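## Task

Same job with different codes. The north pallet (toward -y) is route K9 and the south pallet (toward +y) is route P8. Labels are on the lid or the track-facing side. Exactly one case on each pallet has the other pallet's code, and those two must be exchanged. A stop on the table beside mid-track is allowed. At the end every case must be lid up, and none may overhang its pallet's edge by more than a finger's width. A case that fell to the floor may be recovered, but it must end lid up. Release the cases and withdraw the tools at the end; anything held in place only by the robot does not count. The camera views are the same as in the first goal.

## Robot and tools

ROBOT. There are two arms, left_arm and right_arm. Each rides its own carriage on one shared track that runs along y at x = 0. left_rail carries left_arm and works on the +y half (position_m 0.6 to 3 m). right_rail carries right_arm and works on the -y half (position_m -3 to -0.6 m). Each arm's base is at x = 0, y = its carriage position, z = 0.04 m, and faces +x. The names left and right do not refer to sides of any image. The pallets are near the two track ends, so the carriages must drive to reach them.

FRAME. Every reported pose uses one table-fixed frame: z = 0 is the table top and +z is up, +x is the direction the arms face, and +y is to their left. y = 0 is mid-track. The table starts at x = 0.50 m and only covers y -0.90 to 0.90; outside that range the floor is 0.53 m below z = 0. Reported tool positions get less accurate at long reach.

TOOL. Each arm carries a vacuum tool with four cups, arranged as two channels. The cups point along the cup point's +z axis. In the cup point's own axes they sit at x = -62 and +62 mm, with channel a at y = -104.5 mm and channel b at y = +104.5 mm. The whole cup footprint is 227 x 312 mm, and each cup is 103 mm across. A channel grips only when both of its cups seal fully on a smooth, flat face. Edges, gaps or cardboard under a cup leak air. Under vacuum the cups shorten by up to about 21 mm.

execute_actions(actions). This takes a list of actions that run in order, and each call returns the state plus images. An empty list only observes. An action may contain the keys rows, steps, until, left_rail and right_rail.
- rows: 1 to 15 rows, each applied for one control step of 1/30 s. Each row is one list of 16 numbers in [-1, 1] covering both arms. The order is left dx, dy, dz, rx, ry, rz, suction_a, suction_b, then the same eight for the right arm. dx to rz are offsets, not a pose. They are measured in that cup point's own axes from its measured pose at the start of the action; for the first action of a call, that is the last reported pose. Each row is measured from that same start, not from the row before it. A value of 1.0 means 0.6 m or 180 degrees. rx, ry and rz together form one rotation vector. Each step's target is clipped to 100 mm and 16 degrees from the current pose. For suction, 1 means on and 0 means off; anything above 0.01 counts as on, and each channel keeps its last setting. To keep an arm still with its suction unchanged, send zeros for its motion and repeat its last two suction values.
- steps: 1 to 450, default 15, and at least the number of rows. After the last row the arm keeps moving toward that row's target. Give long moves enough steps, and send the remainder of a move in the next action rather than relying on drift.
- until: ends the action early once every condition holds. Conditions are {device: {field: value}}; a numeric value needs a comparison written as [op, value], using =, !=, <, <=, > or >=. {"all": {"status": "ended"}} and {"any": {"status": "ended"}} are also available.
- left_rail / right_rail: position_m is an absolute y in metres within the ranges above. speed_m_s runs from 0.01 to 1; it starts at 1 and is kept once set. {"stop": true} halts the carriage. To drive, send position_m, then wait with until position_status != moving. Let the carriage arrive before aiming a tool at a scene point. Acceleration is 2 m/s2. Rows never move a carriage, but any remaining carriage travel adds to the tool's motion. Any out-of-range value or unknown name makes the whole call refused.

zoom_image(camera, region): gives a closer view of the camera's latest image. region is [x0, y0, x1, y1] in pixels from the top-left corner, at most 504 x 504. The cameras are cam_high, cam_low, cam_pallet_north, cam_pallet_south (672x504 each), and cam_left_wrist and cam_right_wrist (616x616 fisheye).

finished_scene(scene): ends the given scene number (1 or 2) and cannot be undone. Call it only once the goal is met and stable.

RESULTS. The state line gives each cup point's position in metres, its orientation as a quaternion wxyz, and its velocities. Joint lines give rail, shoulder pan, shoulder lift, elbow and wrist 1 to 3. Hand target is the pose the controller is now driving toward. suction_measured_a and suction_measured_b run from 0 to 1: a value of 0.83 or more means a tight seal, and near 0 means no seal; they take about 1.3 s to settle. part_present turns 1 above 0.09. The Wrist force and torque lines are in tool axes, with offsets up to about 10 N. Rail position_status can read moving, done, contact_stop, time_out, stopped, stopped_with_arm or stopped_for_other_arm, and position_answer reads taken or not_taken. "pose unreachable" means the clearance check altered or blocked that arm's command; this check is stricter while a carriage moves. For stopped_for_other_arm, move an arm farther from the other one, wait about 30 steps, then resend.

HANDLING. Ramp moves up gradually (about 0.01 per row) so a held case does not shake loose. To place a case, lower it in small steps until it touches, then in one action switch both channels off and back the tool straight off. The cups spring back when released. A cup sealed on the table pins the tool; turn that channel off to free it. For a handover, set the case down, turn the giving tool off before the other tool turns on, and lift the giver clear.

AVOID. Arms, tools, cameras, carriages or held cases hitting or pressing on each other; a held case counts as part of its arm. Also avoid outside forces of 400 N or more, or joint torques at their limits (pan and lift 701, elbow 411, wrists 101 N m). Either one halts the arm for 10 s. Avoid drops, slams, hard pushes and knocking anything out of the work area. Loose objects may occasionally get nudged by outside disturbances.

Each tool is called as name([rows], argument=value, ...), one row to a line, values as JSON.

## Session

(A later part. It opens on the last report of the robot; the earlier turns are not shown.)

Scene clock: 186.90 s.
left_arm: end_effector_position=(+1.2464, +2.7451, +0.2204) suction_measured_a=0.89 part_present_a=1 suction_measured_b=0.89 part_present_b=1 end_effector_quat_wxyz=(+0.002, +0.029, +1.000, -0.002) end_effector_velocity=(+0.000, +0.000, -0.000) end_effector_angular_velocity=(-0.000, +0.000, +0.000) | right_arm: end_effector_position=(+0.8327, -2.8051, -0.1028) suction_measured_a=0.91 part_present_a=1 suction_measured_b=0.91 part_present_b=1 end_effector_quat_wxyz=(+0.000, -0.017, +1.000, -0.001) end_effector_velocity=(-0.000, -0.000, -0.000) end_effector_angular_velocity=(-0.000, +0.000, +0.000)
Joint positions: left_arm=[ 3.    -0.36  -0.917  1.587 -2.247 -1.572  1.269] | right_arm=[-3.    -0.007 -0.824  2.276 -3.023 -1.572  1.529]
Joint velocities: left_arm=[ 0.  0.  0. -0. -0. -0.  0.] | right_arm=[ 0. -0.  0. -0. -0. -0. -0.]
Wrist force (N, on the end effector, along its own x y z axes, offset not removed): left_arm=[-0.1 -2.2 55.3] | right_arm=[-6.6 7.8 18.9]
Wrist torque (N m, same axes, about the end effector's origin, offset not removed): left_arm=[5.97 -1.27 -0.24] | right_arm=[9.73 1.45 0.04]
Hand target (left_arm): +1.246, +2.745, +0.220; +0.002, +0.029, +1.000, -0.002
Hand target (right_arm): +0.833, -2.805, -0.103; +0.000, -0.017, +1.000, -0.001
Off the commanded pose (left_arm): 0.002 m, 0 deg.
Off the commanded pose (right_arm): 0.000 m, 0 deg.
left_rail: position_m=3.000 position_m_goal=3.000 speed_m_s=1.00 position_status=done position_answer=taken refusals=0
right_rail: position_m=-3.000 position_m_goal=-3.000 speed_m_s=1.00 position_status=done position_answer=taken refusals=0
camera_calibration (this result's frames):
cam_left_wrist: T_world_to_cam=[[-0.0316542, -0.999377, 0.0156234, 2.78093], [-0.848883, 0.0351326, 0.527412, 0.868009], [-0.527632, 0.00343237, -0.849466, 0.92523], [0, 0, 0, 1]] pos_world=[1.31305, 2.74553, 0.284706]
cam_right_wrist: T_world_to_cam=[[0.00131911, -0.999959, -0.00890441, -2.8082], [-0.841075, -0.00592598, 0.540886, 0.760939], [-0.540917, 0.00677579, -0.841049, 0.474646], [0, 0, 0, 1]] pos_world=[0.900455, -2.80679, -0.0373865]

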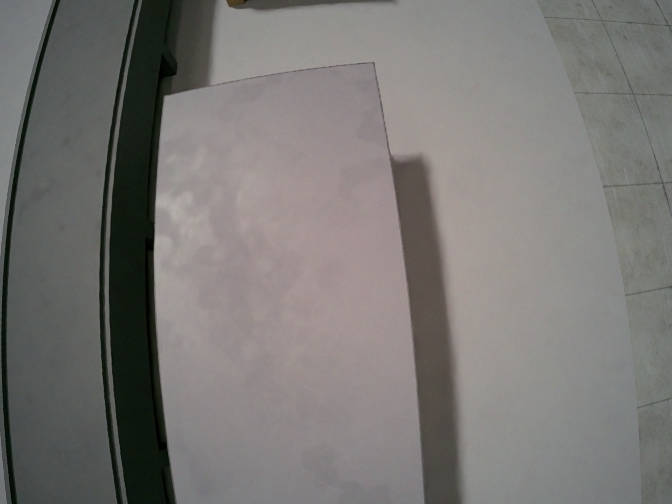

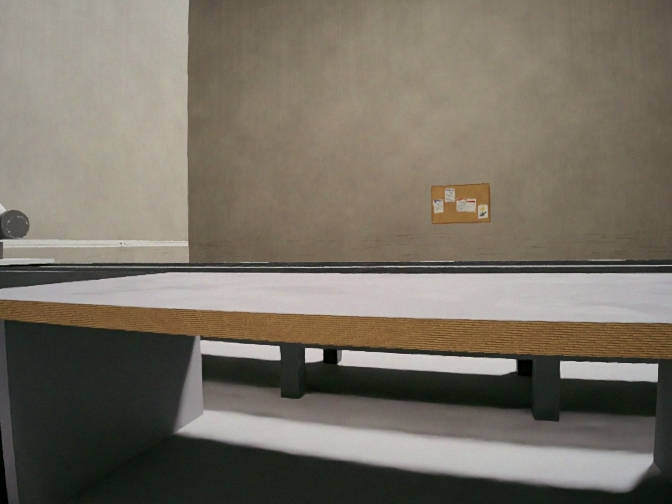

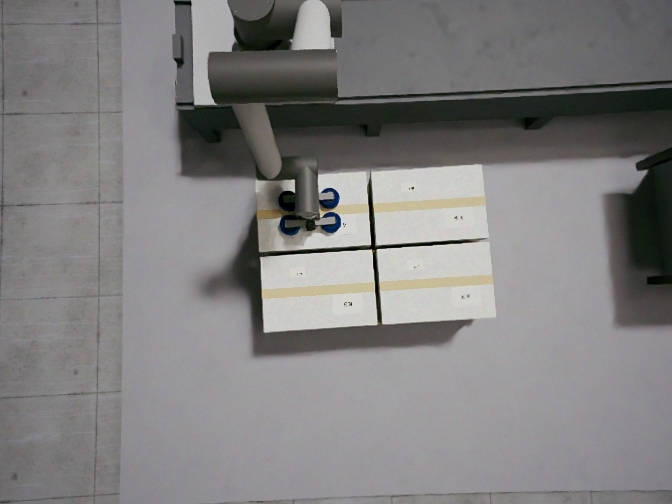

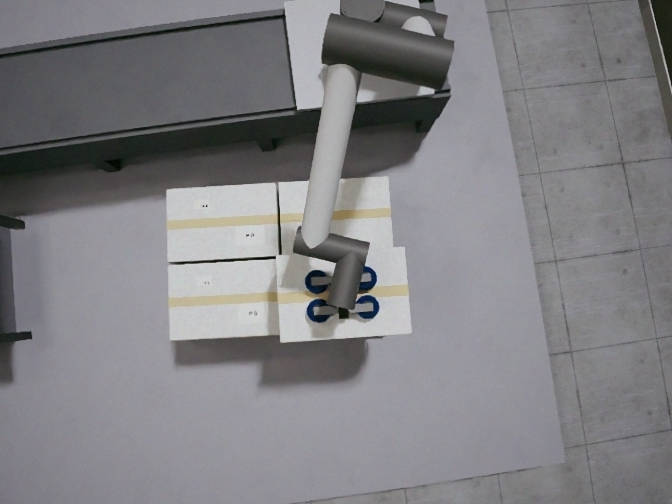

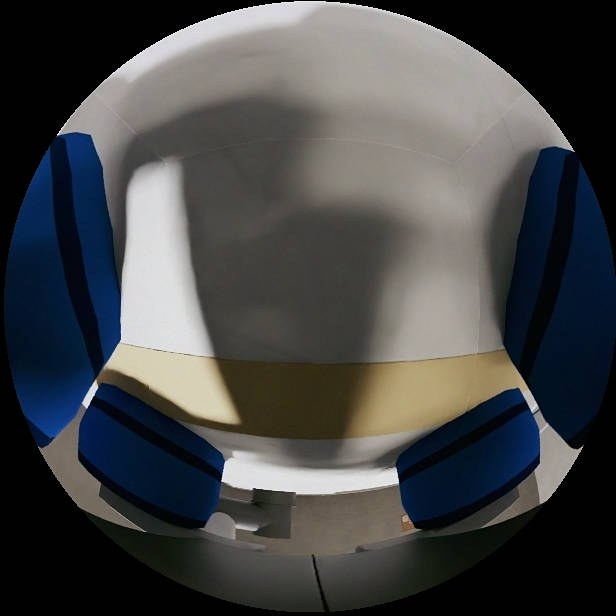

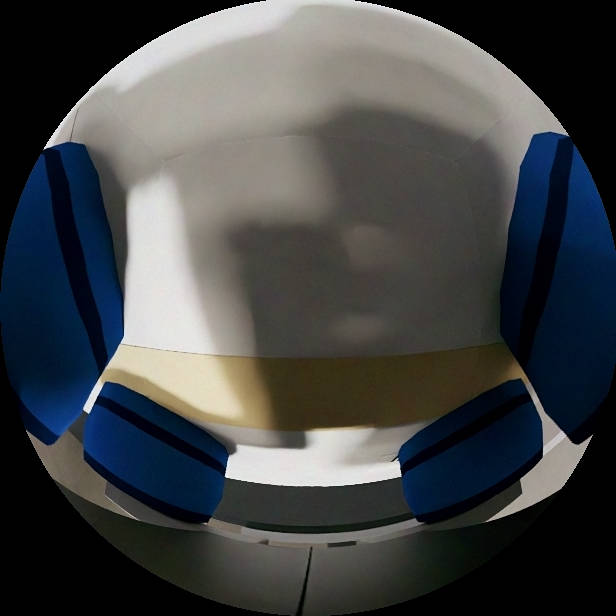

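execute_actions([
  {"rows":[[0,0,0.015,0,0,0,1,1,0,0,0.002,0,0,0,1,1],[0,0,0.035,0,0,0,1,1,0,0,0.004,0,0,0,1,1],[0,0,0.06,0,0,0,1,1,0,0,0.006,0,0,0,1,1],[0,0,0.09,0,0,0,1,1,0,0,0.007,0,0,0,1,1],[0,0,0.13,0,0,0,1,1,0,0,0.007,0,0,0,1,1],[0,0,0.18,0,0,0,1,1,0,0,0.007,0,0,0,1,1],[0,0,0.476,0,0,0,1,1,0,0,0.007,0,0,0,1,1],[0,0,0.476,0,0,0,1,1,0,0,0.006,0,0,0,0,0],[0,0,0.476,0,0,0,1,1,0,0,0.0,0,0,0,0,0],[0,0,0.476,0,0,0,1,1,0,0,-0.008,0,0,0,0,0],[0,0,0.476,0,0,0,1,1,0,0,-0.017,0,0,0,0,0],[0,0,0.476,0,0,0,1,1,0,0,-0.027,0,0,0,0,0],[0,0,0.476,0,0,0,1,1,0,0,-0.038,0,0,0,0,0],[0,0,0.476,0,0,0,1,1,0,0,-0.05,0,0,0,0,0],[0,0,0.476,0,0,0,1,1,0,0,-0.09,0,0,0,0,0]],"steps":24},
])

Scene clock: 198.10 s.
left_arm: end_effector_position=(+1.2435, +2.7454, -0.0501) suction_measured_a=0.89 part_present_a=1 suction_measured_b=0.89 part_present_b=1 end_effector_quat_wxyz=(+0.002, +0.029, +1.000, -0.001) end_effector_velocity=(+0.030, -0.011, -0.120) end_effector_angular_velocity=(-0.007, -0.018, +0.000) | right_arm: end_effector_position=(+0.8324, -2.8049, -0.0538) suction_measured_a=0.00 part_present_a=0 suction_measured_b=0.00 part_present_b=0 end_effector_quat_wxyz=(+0.000, -0.017, +1.000, -0.001) end_effector_velocity=(+0.001, -0.000, +0.040) end_effector_angular_velocity=(+0.000, +0.001, -0.000)
Joint positions: left_arm=[ 3.    -0.361 -0.692  1.633 -2.515 -1.572  1.268] | right_arm=[-3.    -0.007 -0.898  2.283 -2.956 -1.572  1.529]
Joint velocities: left_arm=[ 0.     0.     0.134 -0.054 -0.099  0.     0.   ] | right_arm=[ 0.    -0.    -0.061  0.002  0.059 -0.    -0.   ]
Wrist force (N, on the end effector, along its own x y z axes, offset not removed): left_arm=[-15.9 -3.5 65.2] | right_arm=[-4.9 6.7 -0.6]
Wrist torque (N m, same axes, about the end effector's origin, offset not removed): left_arm=[7.54 -1.25 -0.24] | right_arm=[0.58 0.75 -0.02]
Hand target (left_arm): +1.247, +2.745, -0.065; +0.002, +0.029, +1.000, -0.002
Hand target (right_arm): +0.833, -2.805, -0.049; +0.000, -0.017, +1.000, -0.001
Off the commanded pose (left_arm): 0.016 m, 0 deg.
Off the commanded pose (right_arm): 0.005 m, 0 deg.
left_rail: position_m=3.000 position_m_goal=3.000 speed_m_s=1.00 position_status=done position_answer=taken refusals=0
right_rail: position_m=-3.000 position_m_goal=-3.000 speed_m_s=1.00 position_status=done position_answer=taken refusals=0
camera_calibration (this result's frames):
cam_left_wrist: T_world_to_cam=[[-0.0316688, -0.999384, 0.0151175, 2.78545], [-0.847934, 0.0348709, 0.528954, 1.00779], [-0.529156, 0.00393271, -0.848516, 0.694482], [0, 0, 0, 1]] pos_world=[1.31024, 2.74586, 0.0140952]
cam_right_wrist: T_world_to_cam=[[0.0013463, -0.999959, -0.00900244, -2.80755], [-0.841136, -0.0060011, 0.54079, 0.734072], [-0.540822, 0.00684421, -0.841109, 0.51584], [0, 0, 0, 1]] pos_world=[0.900212, -2.80656, 0.0116244]

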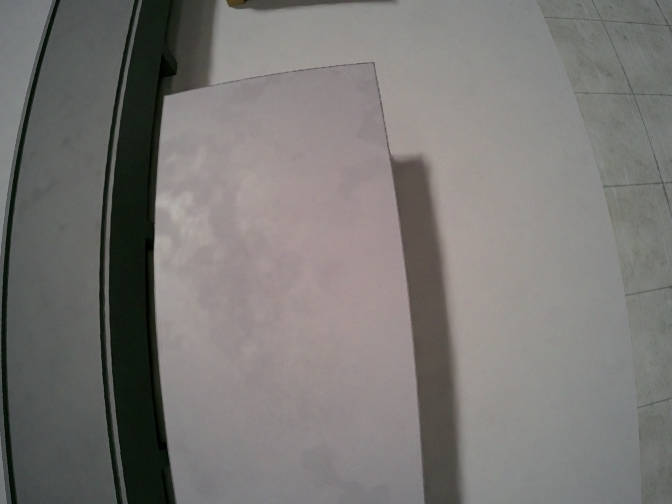

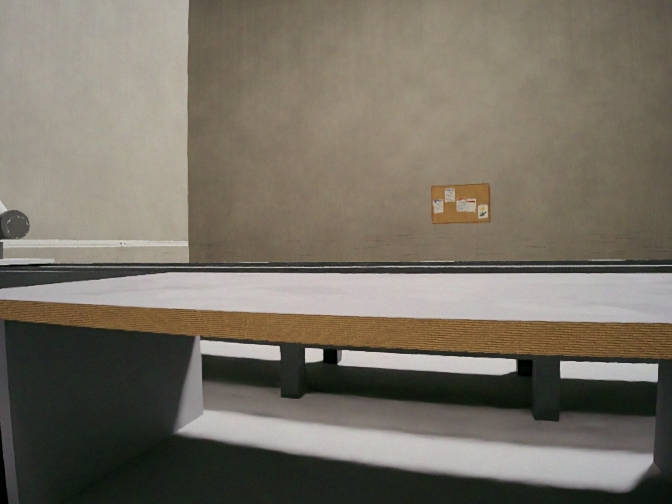

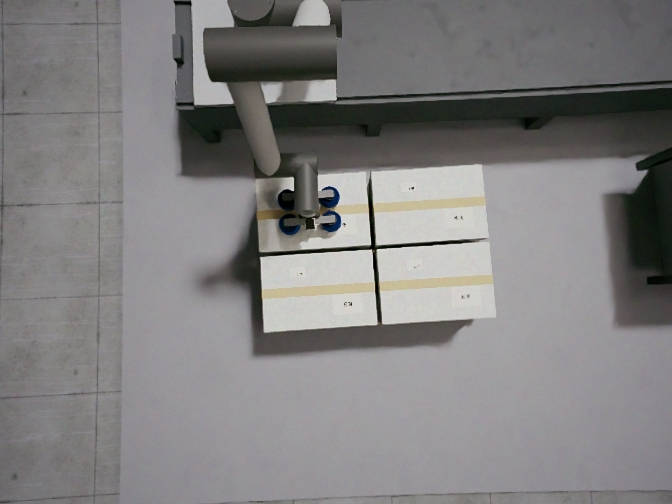

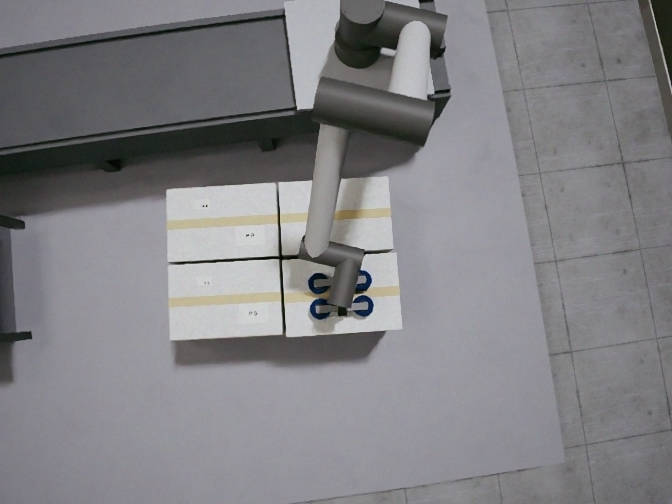

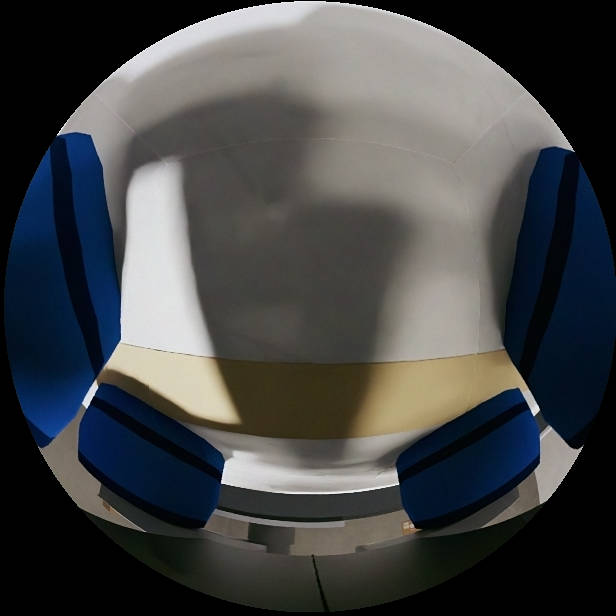

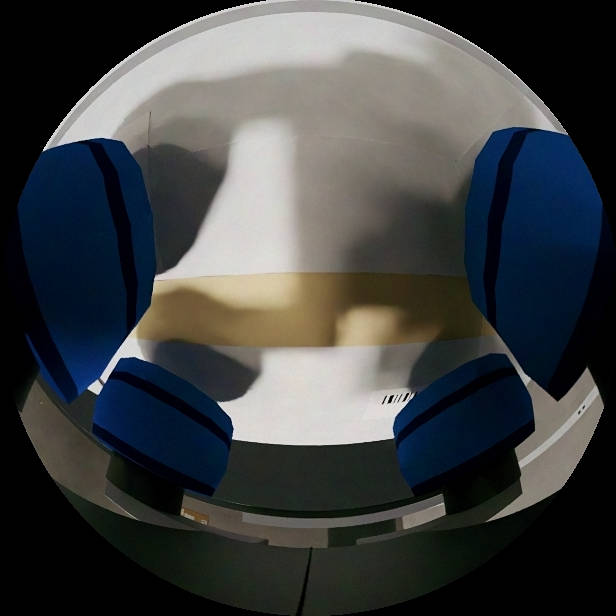

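execute_actions(actions=[])

zoom_image(camera="cam_pallet_south", region=[265, 235, 415, 355])

Scene clock: 200.43 s.
left_arm: end_effector_position=(+1.2473, +2.7446, -0.0649) suction_measured_a=0.89 part_present_a=1 suction_measured_b=0.89 part_present_b=1 end_effector_quat_wxyz=(+0.002, +0.029, +1.000, -0.002) end_effector_velocity=(-0.000, +0.000, -0.000) end_effector_angular_velocity=(-0.000, +0.000, +0.000) | right_arm: end_effector_position=(+0.8326, -2.8050, -0.0489) suction_measured_a=0.00 part_present_a=0 suction_measured_b=0.00 part_present_b=0 end_effector_quat_wxyz=(+0.000, -0.017, +1.000, -0.001) end_effector_velocity=(+0.000, -0.000, +0.000) end_effector_angular_velocity=(-0.000, -0.000, -0.000)
Joint positions: left_arm=[ 3.    -0.36  -0.676  1.626 -2.527 -1.572  1.269] | right_arm=[-3.    -0.007 -0.906  2.283 -2.949 -1.572  1.529]
Joint velocities: left_arm=[ 0.  0.  0. -0. -0. -0. -0.] | right_arm=[ 0. -0. -0.  0. -0. -0. -0.]
Wrist force (N, on the end effector, along its own x y z axes, offset not removed): left_arm=[-9.9 3.5 51.2] | right_arm=[-6.4 7.5 0.7]
Wrist torque (N m, same axes, about the end effector's origin, offset not removed): left_arm=[6.61 0.03 -0.43] | right_arm=[0.75 0.91 0.04]
Hand target (left_arm): +1.247, +2.745, -0.065; +0.002, +0.029, +1.000, -0.002
Hand target (right_arm): +0.833, -2.805, -0.049; +0.000, -0.017, +1.000, -0.001
Off the commanded pose (left_arm): 0.001 m, 0 deg.
Off the commanded pose (right_arm): 0.000 m, 0 deg.
left_rail: position_m=3.000 position_m_goal=3.000 speed_m_s=1.00 position_status=done position_answer=taken refusals=0
right_rail: position_m=-3.000 position_m_goal=-3.000 speed_m_s=1.00 position_status=done position_answer=taken refusals=0
camera_calibration (this result's frames):
cam_left_wrist: T_world_to_cam=[[-0.0316509, -0.999377, 0.0155906, 2.78494], [-0.848841, 0.0351122, 0.52748, 1.01926], [-0.527699, 0.00346135, -0.849424, 0.683397], [0, 0, 0, 1]] pos_world=[1.31396, 2.74505, -0.000561799]
cam_right_wrist: T_world_to_cam=[[0.00132018, -0.999959, -0.00890647, -2.80759], [-0.841117, -0.00592747, 0.540821, 0.731697], [-0.540852, 0.0067774, -0.84109, 0.519904], [0, 0, 0, 1]] pos_world=[0.90034, -2.80666, 0.0165637]

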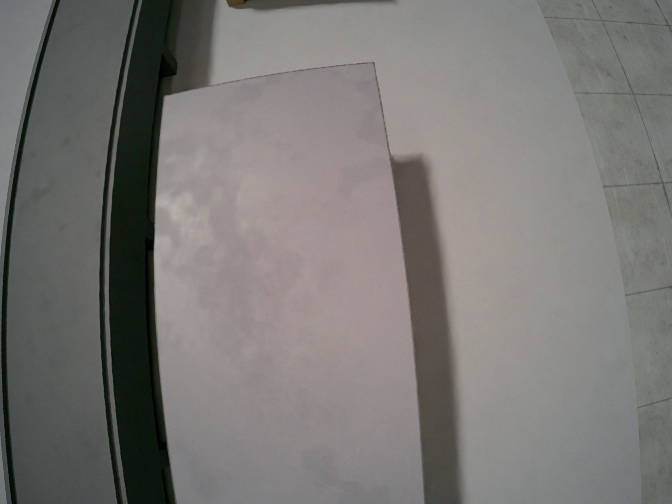

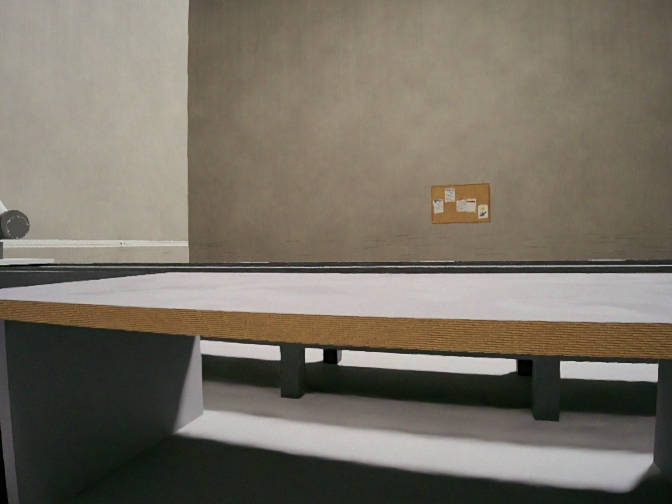

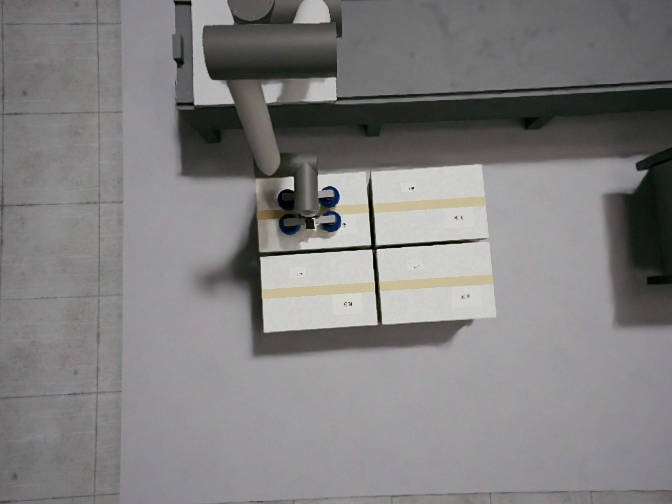

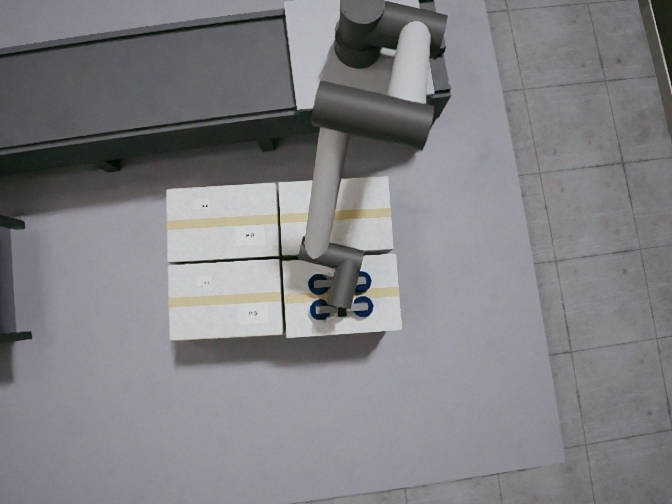

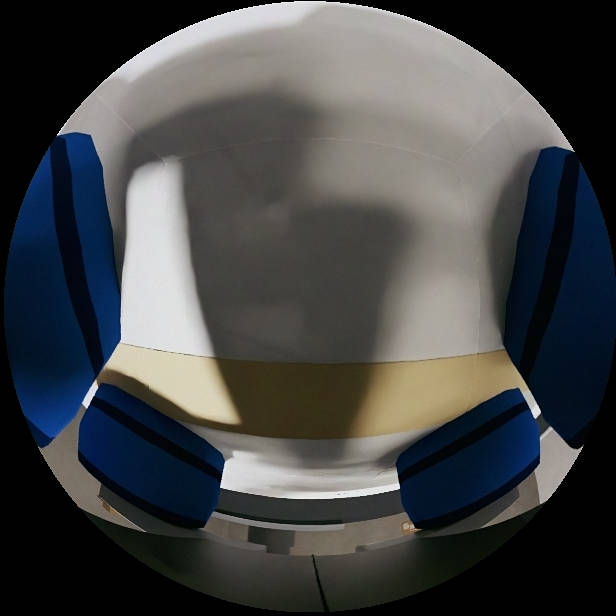

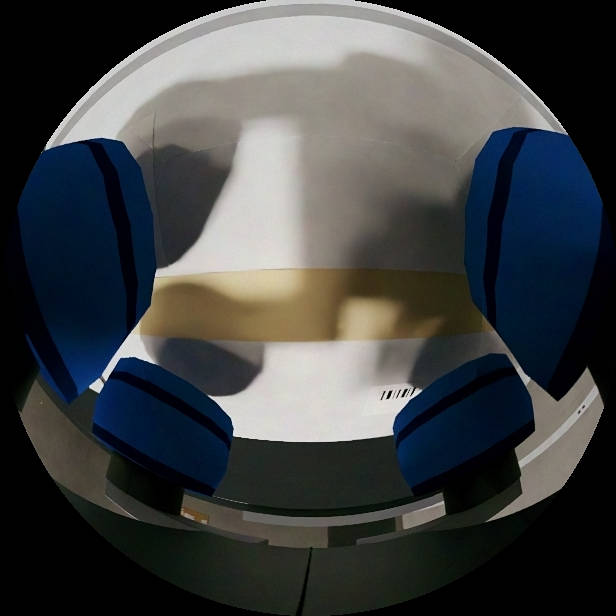

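Region (265, 235, 415, 355) of cam_pallet_south's 672x504 image, scaled by 3.360, with more detail than that image has; it fills the top 403 rows of this view, and the rest is white.

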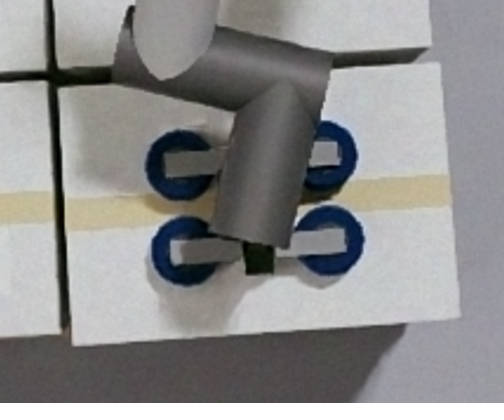

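execute_actions([
  {"rows":[[0.005,-0.003,0.004,0,0,0.001,1,1,0,0,-0.02,0,0,0,0,0],[0.01,-0.006,0.01,0,0,0.002,1,1,0,0,-0.045,0,0,0,0,0],[0.016,-0.009,0.02,0,0,0.003,1,1,0,0,-0.075,0,0,0,0,0],[0.021,-0.012,0.032,0,0,0.0035,1,1,0,0,-0.11,0,0,0,0,0],[0.021,-0.012,0.044,0,0,0.0035,1,1,0,0,-0.15,0,0,0,0,0],[0.021,-0.012,0.054,0,0,0.0035,1,1,0,0,-0.19,0,0,0,0,0],[0.021,-0.012,0.062,0,0,0.0035,1,1,0,0,-0.3,0,0,0,0,0]],"steps":8},
])

Scene clock: 207.60 s.
left_arm: end_effector_position=(+1.2382, +2.7403, -0.0827) suction_measured_a=0.89 part_present_a=1 suction_measured_b=0.89 part_present_b=1 end_effector_quat_wxyz=(+0.002, +0.033, +0.999, -0.001) end_effector_velocity=(-0.038, -0.015, -0.145) end_effector_angular_velocity=(+0.003, +0.007, -0.026) | right_arm: end_effector_position=(+0.8329, -2.8047, +0.0070) suction_measured_a=0.00 part_present_a=0 suction_measured_b=0.00 part_present_b=0 end_effector_quat_wxyz=(+0.002, -0.017, +1.000, -0.001) end_effector_velocity=(+0.006, +0.004, +0.450) end_effector_angular_velocity=(-0.000, -0.050, -0.001)
Joint positions: left_arm=[ 3.    -0.366 -0.664  1.638 -2.55  -1.572  1.271] | right_arm=[-3.    -0.006 -0.988  2.285 -2.872 -1.572  1.53 ]
Joint velocities: left_arm=[ 0.    -0.022  0.117  0.039 -0.148  0.     0.004] | right_arm=[ 0.     0.005 -0.656 -0.007  0.612 -0.     0.006]
Wrist force (N, on the end effector, along its own x y z axes, offset not removed): left_arm=[0.6 1.1 57.1] | right_arm=[-5.6 6.9 2.3]
Wrist torque (N m, same axes, about the end effector's origin, offset not removed): left_arm=[7.01 0.58 -0.57] | right_arm=[0.71 0.83 0.04]
Hand target (left_arm): +1.234, +2.738, -0.102; +0.002, +0.035, +0.999, -0.001
Hand target (right_arm): +0.831, -2.804, +0.083; +0.005, -0.017, +1.000, -0.001
Off the commanded pose (left_arm): 0.020 m, 0 deg.
Off the commanded pose (right_arm): 0.124 m, 0 deg; position clipped at the last step of the last action.
left_rail: position_m=3.000 position_m_goal=3.000 speed_m_s=1.00 position_status=done position_answer=taken refusals=0
right_rail: position_m=-3.000 position_m_goal=-3.000 speed_m_s=1.00 position_status=done position_answer=taken refusals=0
camera_calibration (this result's frames):
cam_left_wrist: T_world_to_cam=[[-0.0394576, -0.999105, 0.0152702, 2.78955], [-0.848371, 0.0415711, 0.527768, 1.00281], [-0.52793, 0.00786964, -0.849252, 0.651647], [0, 0, 0, 1]] pos_world=[1.30484, 2.74024, -0.0184338]
cam_right_wrist: T_world_to_cam=[[0.00123992, -0.99996, -0.00888063, -2.80676], [-0.842891, -0.00582359, 0.538052, 0.703608], [-0.538082, 0.00681826, -0.842865, 0.564885], [0, 0, 0, 1]] pos_world=[0.9005, -2.8064, 0.0726186]

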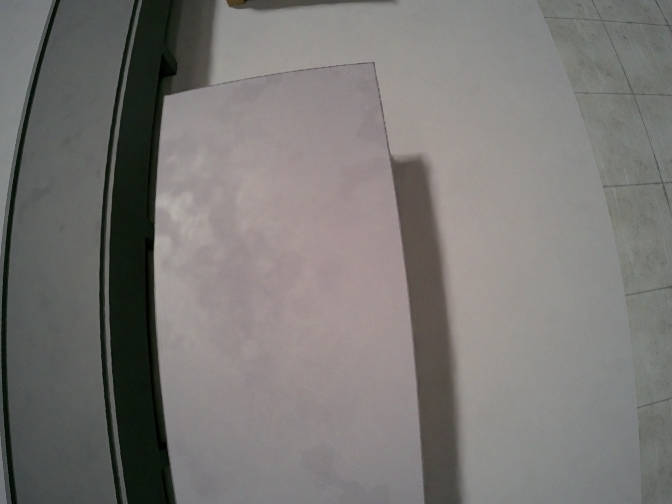

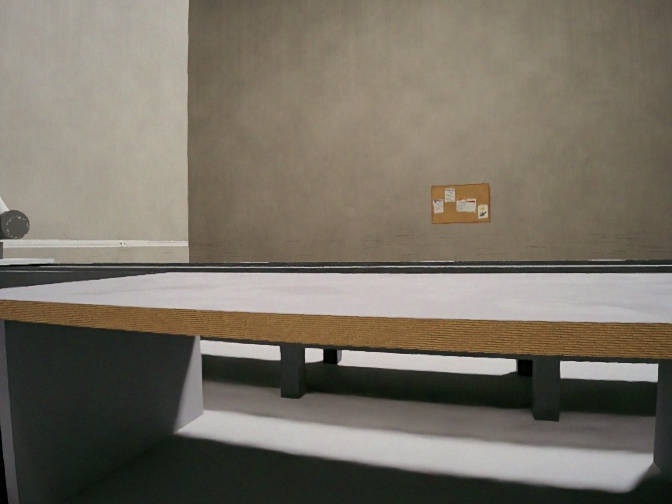

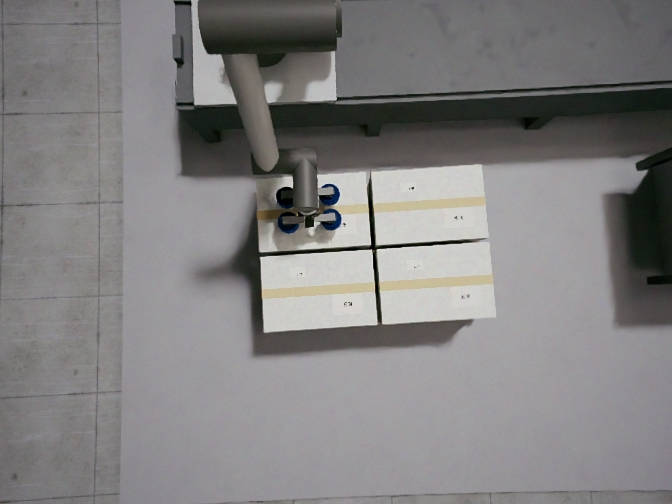

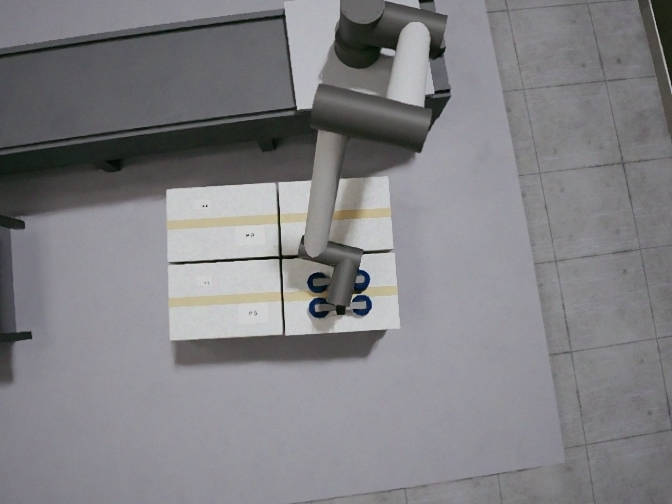

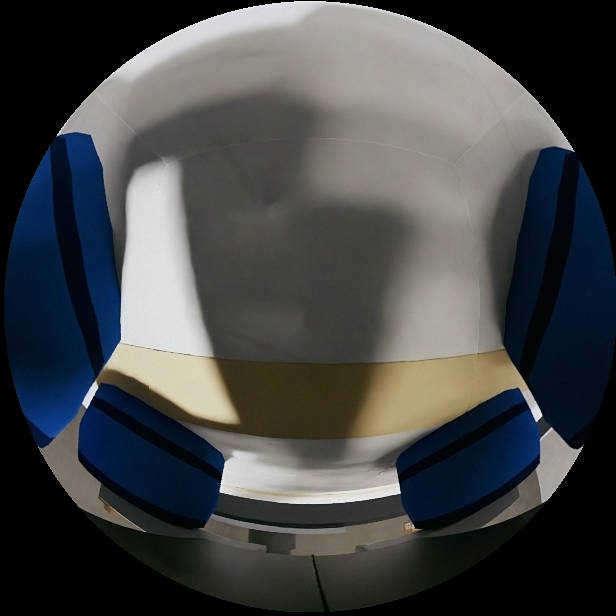

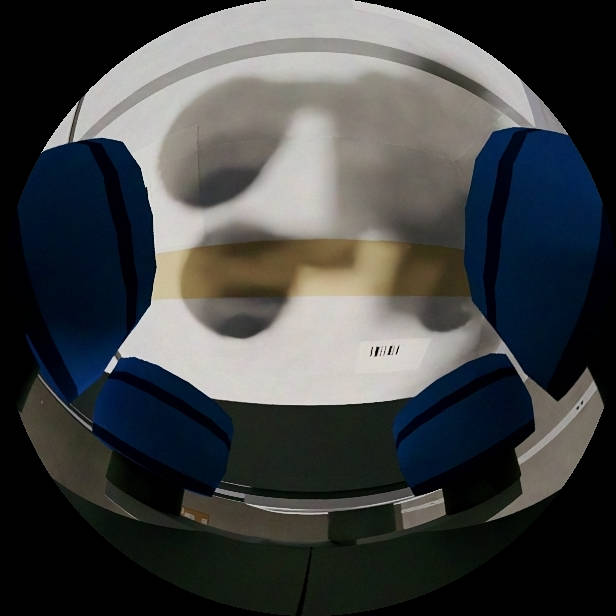

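execute_actions(actions=[])

zoom_image(camera="cam_pallet_south", region=[265, 235, 415, 355])

Scene clock: 214.00 s.
left_arm: end_effector_position=(+1.2341, +2.7382, -0.1017) suction_measured_a=0.89 part_present_a=1 suction_measured_b=0.89 part_present_b=1 end_effector_quat_wxyz=(+0.002, +0.035, +0.999, -0.001) end_effector_velocity=(-0.000, +0.000, -0.000) end_effector_angular_velocity=(+0.000, +0.000, -0.000) | right_arm: end_effector_position=(+0.8311, -2.8037, +0.0831) suction_measured_a=0.00 part_present_a=0 suction_measured_b=0.00 part_present_b=0 end_effector_quat_wxyz=(+0.005, -0.017, +1.000, -0.001) end_effector_velocity=(-0.000, -0.000, -0.000) end_effector_angular_velocity=(+0.000, +0.000, -0.000)
Joint positions: left_arm=[ 3.    -0.369 -0.648  1.642 -2.57  -1.572  1.271] | right_arm=[-3.    -0.005 -1.099  2.281 -2.763 -1.572  1.53 ]
Joint velocities: left_arm=[ 0.  0.  0. -0. -0.  0.  0.] | right_arm=[ 0. -0.  0. -0.  0.  0. -0.]
Wrist force (N, on the end effector, along its own x y z axes, offset not removed): left_arm=[-2.1 2.7 49.3] | right_arm=[-3.1 7.0 -0.8]
Wrist torque (N m, same axes, about the end effector's origin, offset not removed): left_arm=[6.45 -0.82 -0.27] | right_arm=[0.62 0.41 0.08]
Hand target (left_arm): +1.234, +2.738, -0.102; +0.002, +0.035, +0.999, -0.001
Hand target (right_arm): +0.831, -2.804, +0.083; +0.005, -0.017, +1.000, -0.001
Off the commanded pose (left_arm): 0.001 m, 0 deg.
Off the commanded pose (right_arm): 0.048 m, 1 deg; position clipped at the last step of the last action.
left_rail: position_m=3.000 position_m_goal=3.000 speed_m_s=1.00 position_status=done position_answer=taken refusals=0
right_rail: position_m=-3.000 position_m_goal=-3.000 speed_m_s=1.00 position_status=done position_answer=taken refusals=0
camera_calibration (this result's frames):
cam_left_wrist: T_world_to_cam=[[-0.0426278, -0.998972, 0.0154419, 2.79117], [-0.848252, 0.0443539, 0.527732, 1.00167], [-0.527874, 0.00939739, -0.849271, 0.629101], [0, 0, 0, 1]] pos_world=[1.30073, 2.73796, -0.0374361]
cam_right_wrist: T_world_to_cam=[[0.00147002, -0.999957, -0.00916217, -2.80524], [-0.846216, -0.00612586, 0.532805, 0.663428], [-0.532838, 0.00696994, -0.846188, 0.624356], [0, 0, 0, 1]] pos_world=[0.898208, -2.80541, 0.149143]

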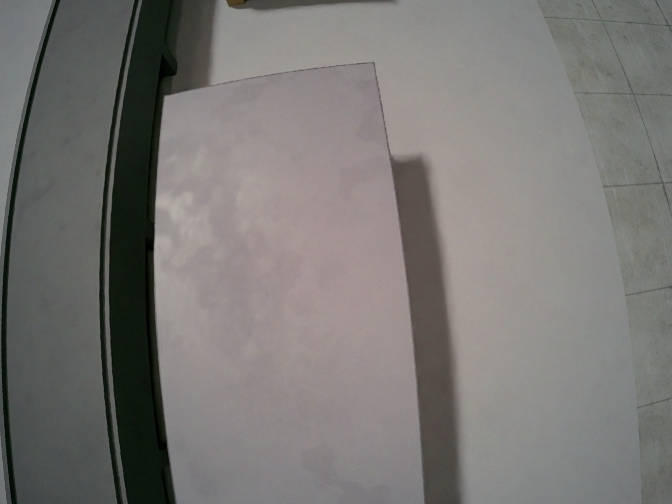

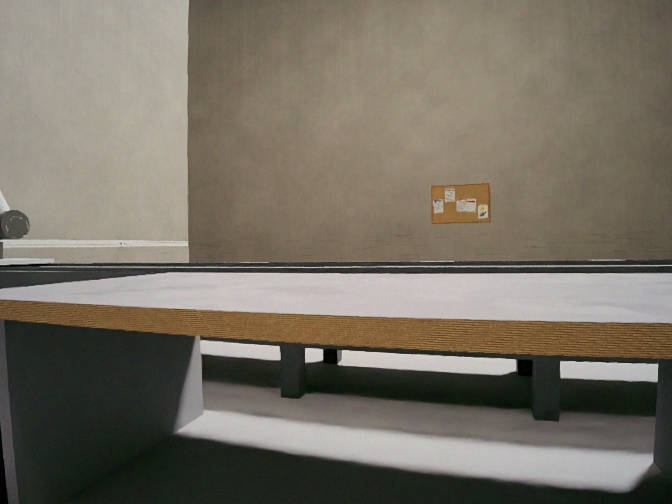

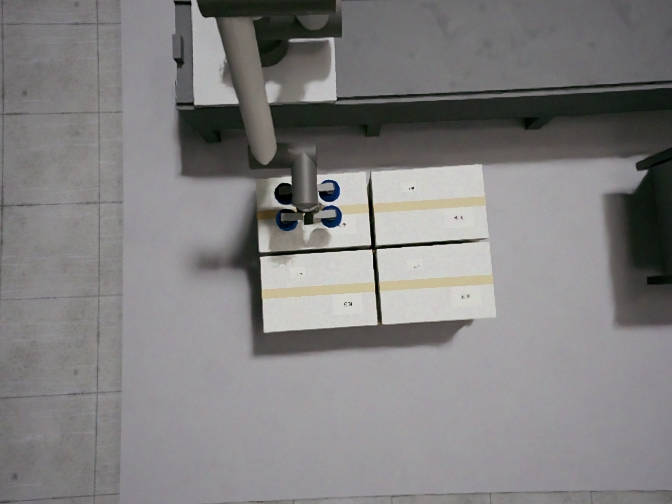

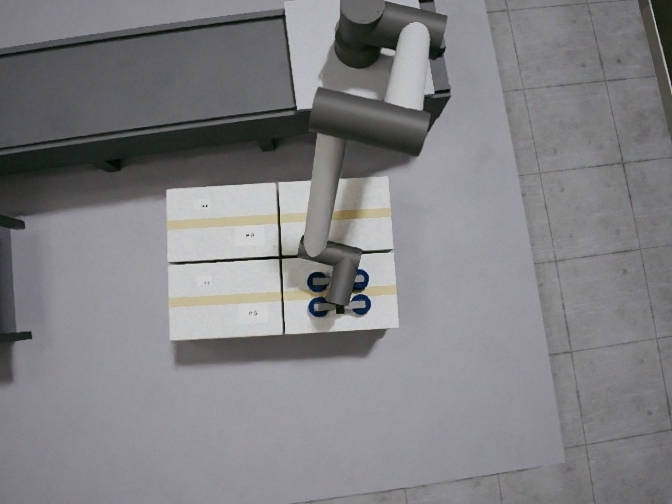

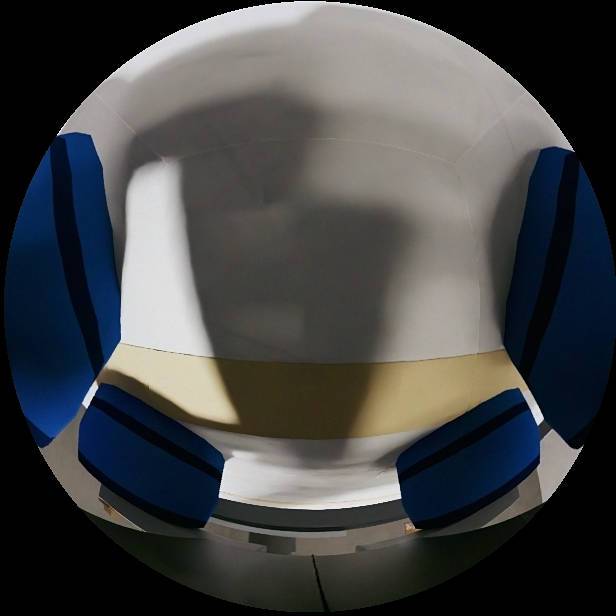

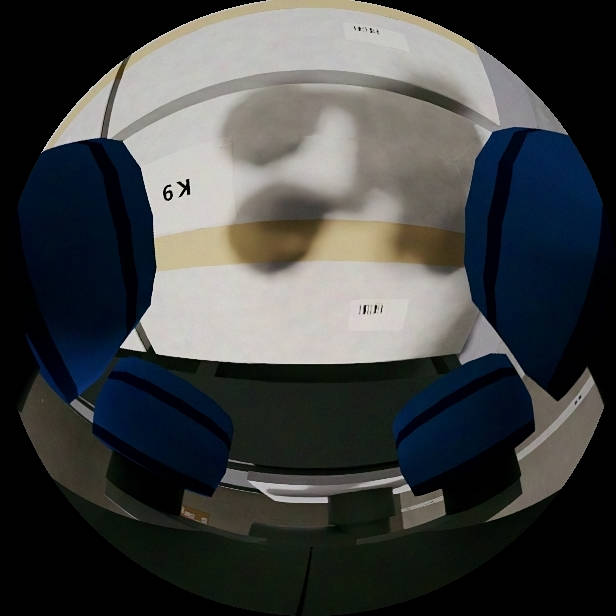

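Region (265, 235, 415, 355) of cam_pallet_south's 672x504 image, scaled by 3.360, with more detail than that image has; it fills the top 403 rows of this view, and the rest is white.

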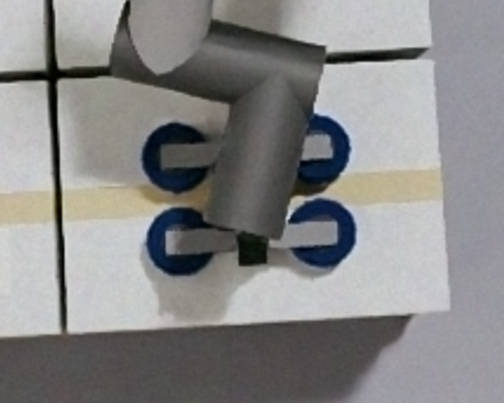

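Matches. Lower and release.

execute_actions([
  {"rows":[[0,0,0.002,0,0,0,1,1,0,0,-0.01,0,0,0,0,0],[0,0,0.004,0,0,0,1,1,0,0,-0.02,0,0,0,0,0],[0,0,0.006,0,0,0,1,1,0,0,-0.04,0,0,0,0,0],[0,0,0.0075,0,0,0,1,1,0,0,-0.06,0,0,0,0,0],[0,0,0.0075,0,0,0,1,1,0,0,-0.08,0,0,0,0,0],[0,0,0.0075,0,0,0,1,1,0,0,-0.1,0,0,0,0,0]],"steps":12},
  {"rows":[[0,0,-0.001,0,0,0,0,0,0,0,0,0,0,0,0,0],[0,0,-0.006,0,0,0,0,0,0,0,0,0,0,0,0,0],[0,0,-0.013,0,0,0,0,0,0,0,0,0,0,0,0,0],[0,0,-0.022,0,0,0,0,0,0,0,0,0,0,0,0,0],[0,0,-0.032,0,0,0,0,0,0,0,0,0,0,0,0,0],[0,0,-0.043,0,0,0,0,0,0,0,0,0,0,0,0,0],[0,0,-0.055,0,0,0,0,0,0,0,0,0,0,0,0,0],[0,0,-0.075,0,0,0,0,0,0,0,0,0,0,0,0,0],[0,0,-0.1,0,0,0,0,0,0,0,0,0,0,0,0,0],[0,0,-0.14,0,0,0,0,0,0,0,0,0,0,0,0,0],[0,0,-0.19,0,0,0,0,0,0,0,0,0,0,0,0,0],[0,0,-0.24,0,0,0,0,0,0,0,0,0,0,0,0,0],[0,0,-0.29,0,0,0,0,0,0,0,0,0,0,0,0,0],[0,0,-0.33,0,0,0,0,0,0,0,0,0,0,0,0,0],[0,0,-0.35,0,0,0,0,0,0,0,0,0,0,0,0,0]],"steps":30},
])

Scene clock: 223.70 s.
left_arm: end_effector_position=(+1.2332, +2.7388, +0.1011) suction_measured_a=0.00 part_present_a=0 suction_measured_b=0.00 part_present_b=0 end_effector_quat_wxyz=(+0.002, +0.035, +0.999, -0.002) end_effector_velocity=(-0.002, -0.001, +0.023) end_effector_angular_velocity=(+0.001, +0.003, +0.001) | right_arm: end_effector_position=(+0.8307, -2.8035, +0.1332) suction_measured_a=0.00 part_present_a=0 suction_measured_b=0.00 part_present_b=0 end_effector_quat_wxyz=(+0.006, -0.018, +1.000, -0.001) end_effector_velocity=(-0.000, -0.000, -0.000) end_effector_angular_velocity=(-0.000, -0.000, -0.000)
Joint positions: left_arm=[ 3.    -0.369 -0.834  1.64  -2.383 -1.572  1.271] | right_arm=[-3.    -0.005 -1.169  2.27  -2.684 -1.572  1.531]
Joint velocities: left_arm=[ 0.    -0.001 -0.02  -0.003  0.026 -0.    -0.002] | right_arm=[ 0. -0.  0.  0. -0. -0. -0.]
Wrist force (N, on the end effector, along its own x y z axes, offset not removed): left_arm=[-3.6 3.0 2.6] | right_arm=[-5.0 6.9 0.7]
Wrist torque (N m, same axes, about the end effector's origin, offset not removed): left_arm=[0.30 0.68 -0.34] | right_arm=[0.65 0.71 0.05]
Hand target (left_arm): +1.233, +2.739, +0.104; +0.002, +0.035, +0.999, -0.001
Hand target (right_arm): +0.831, -2.803, +0.133; +0.006, -0.018, +1.000, -0.001
Off the commanded pose (left_arm): 0.003 m, 0 deg.
Off the commanded pose (right_arm): 0.000 m, 0 deg.
left_rail: position_m=3.000 position_m_goal=3.000 speed_m_s=1.00 position_status=done position_answer=taken refusals=0
right_rail: position_m=-3.000 position_m_goal=-3.000 speed_m_s=1.00 position_status=done position_answer=taken refusals=0
camera_calibration (this result's frames):
cam_left_wrist: T_world_to_cam=[[-0.0427324, -0.998967, 0.0154813, 2.78872], [-0.848308, 0.0444646, 0.527633, 0.89365], [-0.527776, 0.00941408, -0.849331, 0.800751], [0, 0, 0, 1]] pos_world=[1.29988, 2.73856, 0.165411]
cam_right_wrist: T_world_to_cam=[[0.00150504, -0.999957, -0.00918714, -2.80456], [-0.847023, -0.00615822, 0.53152, 0.63715], [-0.531553, 0.00698177, -0.846996, 0.665676], [0, 0, 0, 1]] pos_world=[0.897744, -2.80516, 0.199401]

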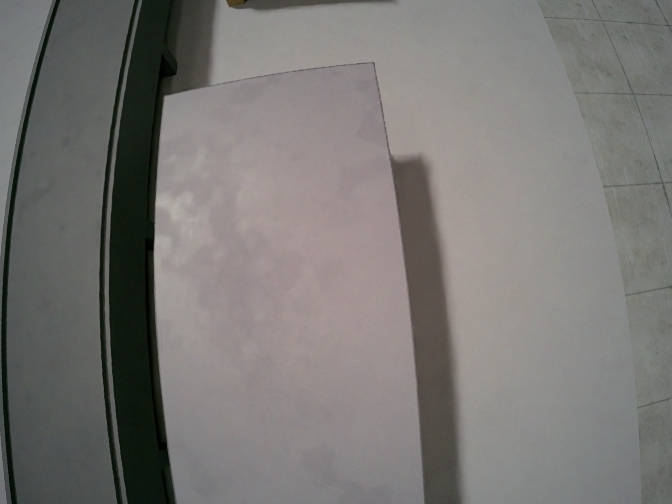

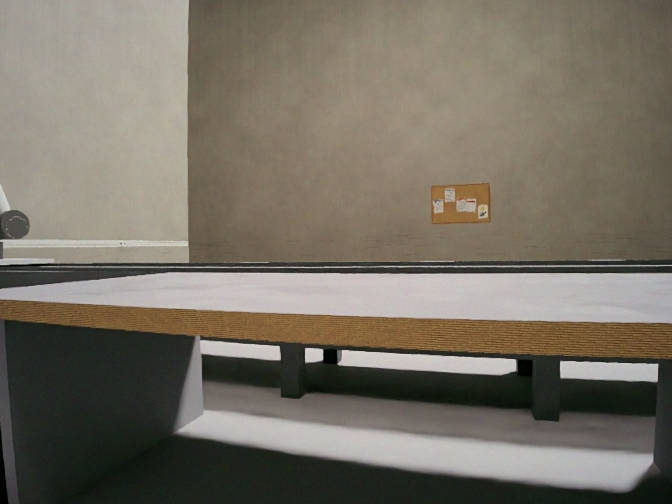

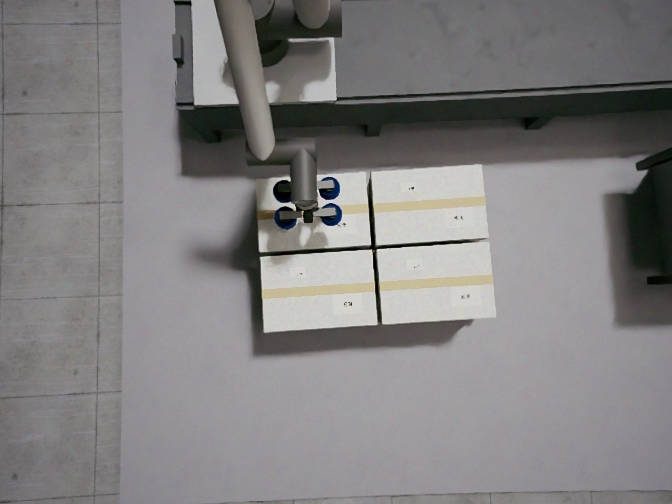

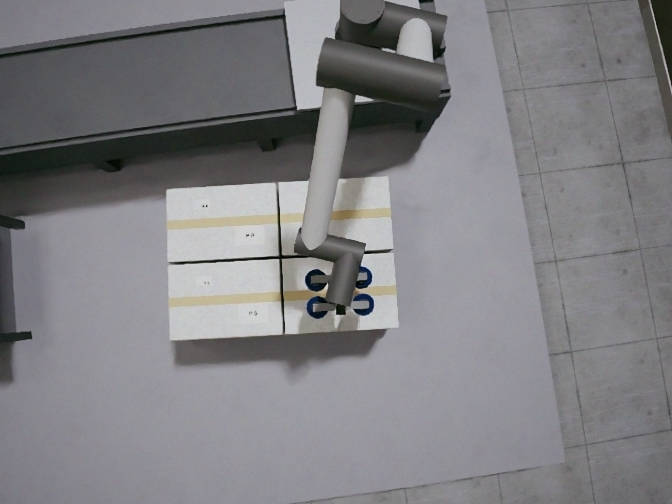

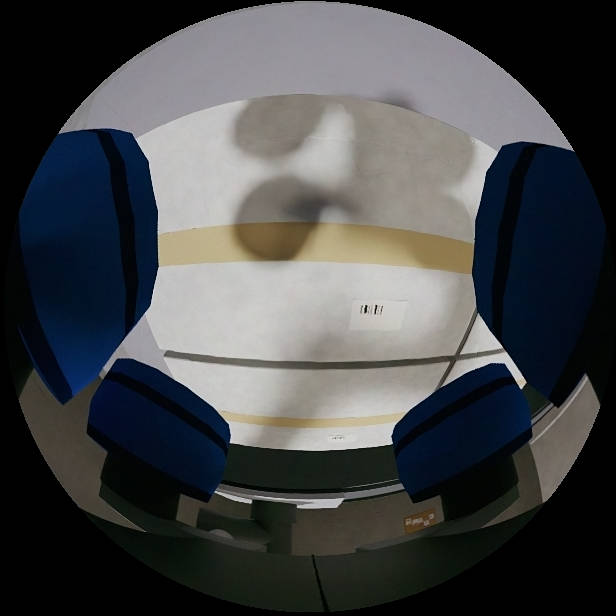

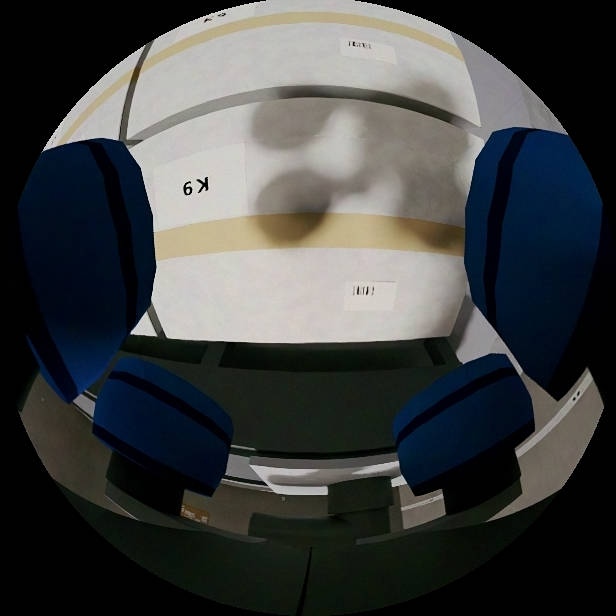

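finished_scene(scene=2)

The scene is finished: the task was done.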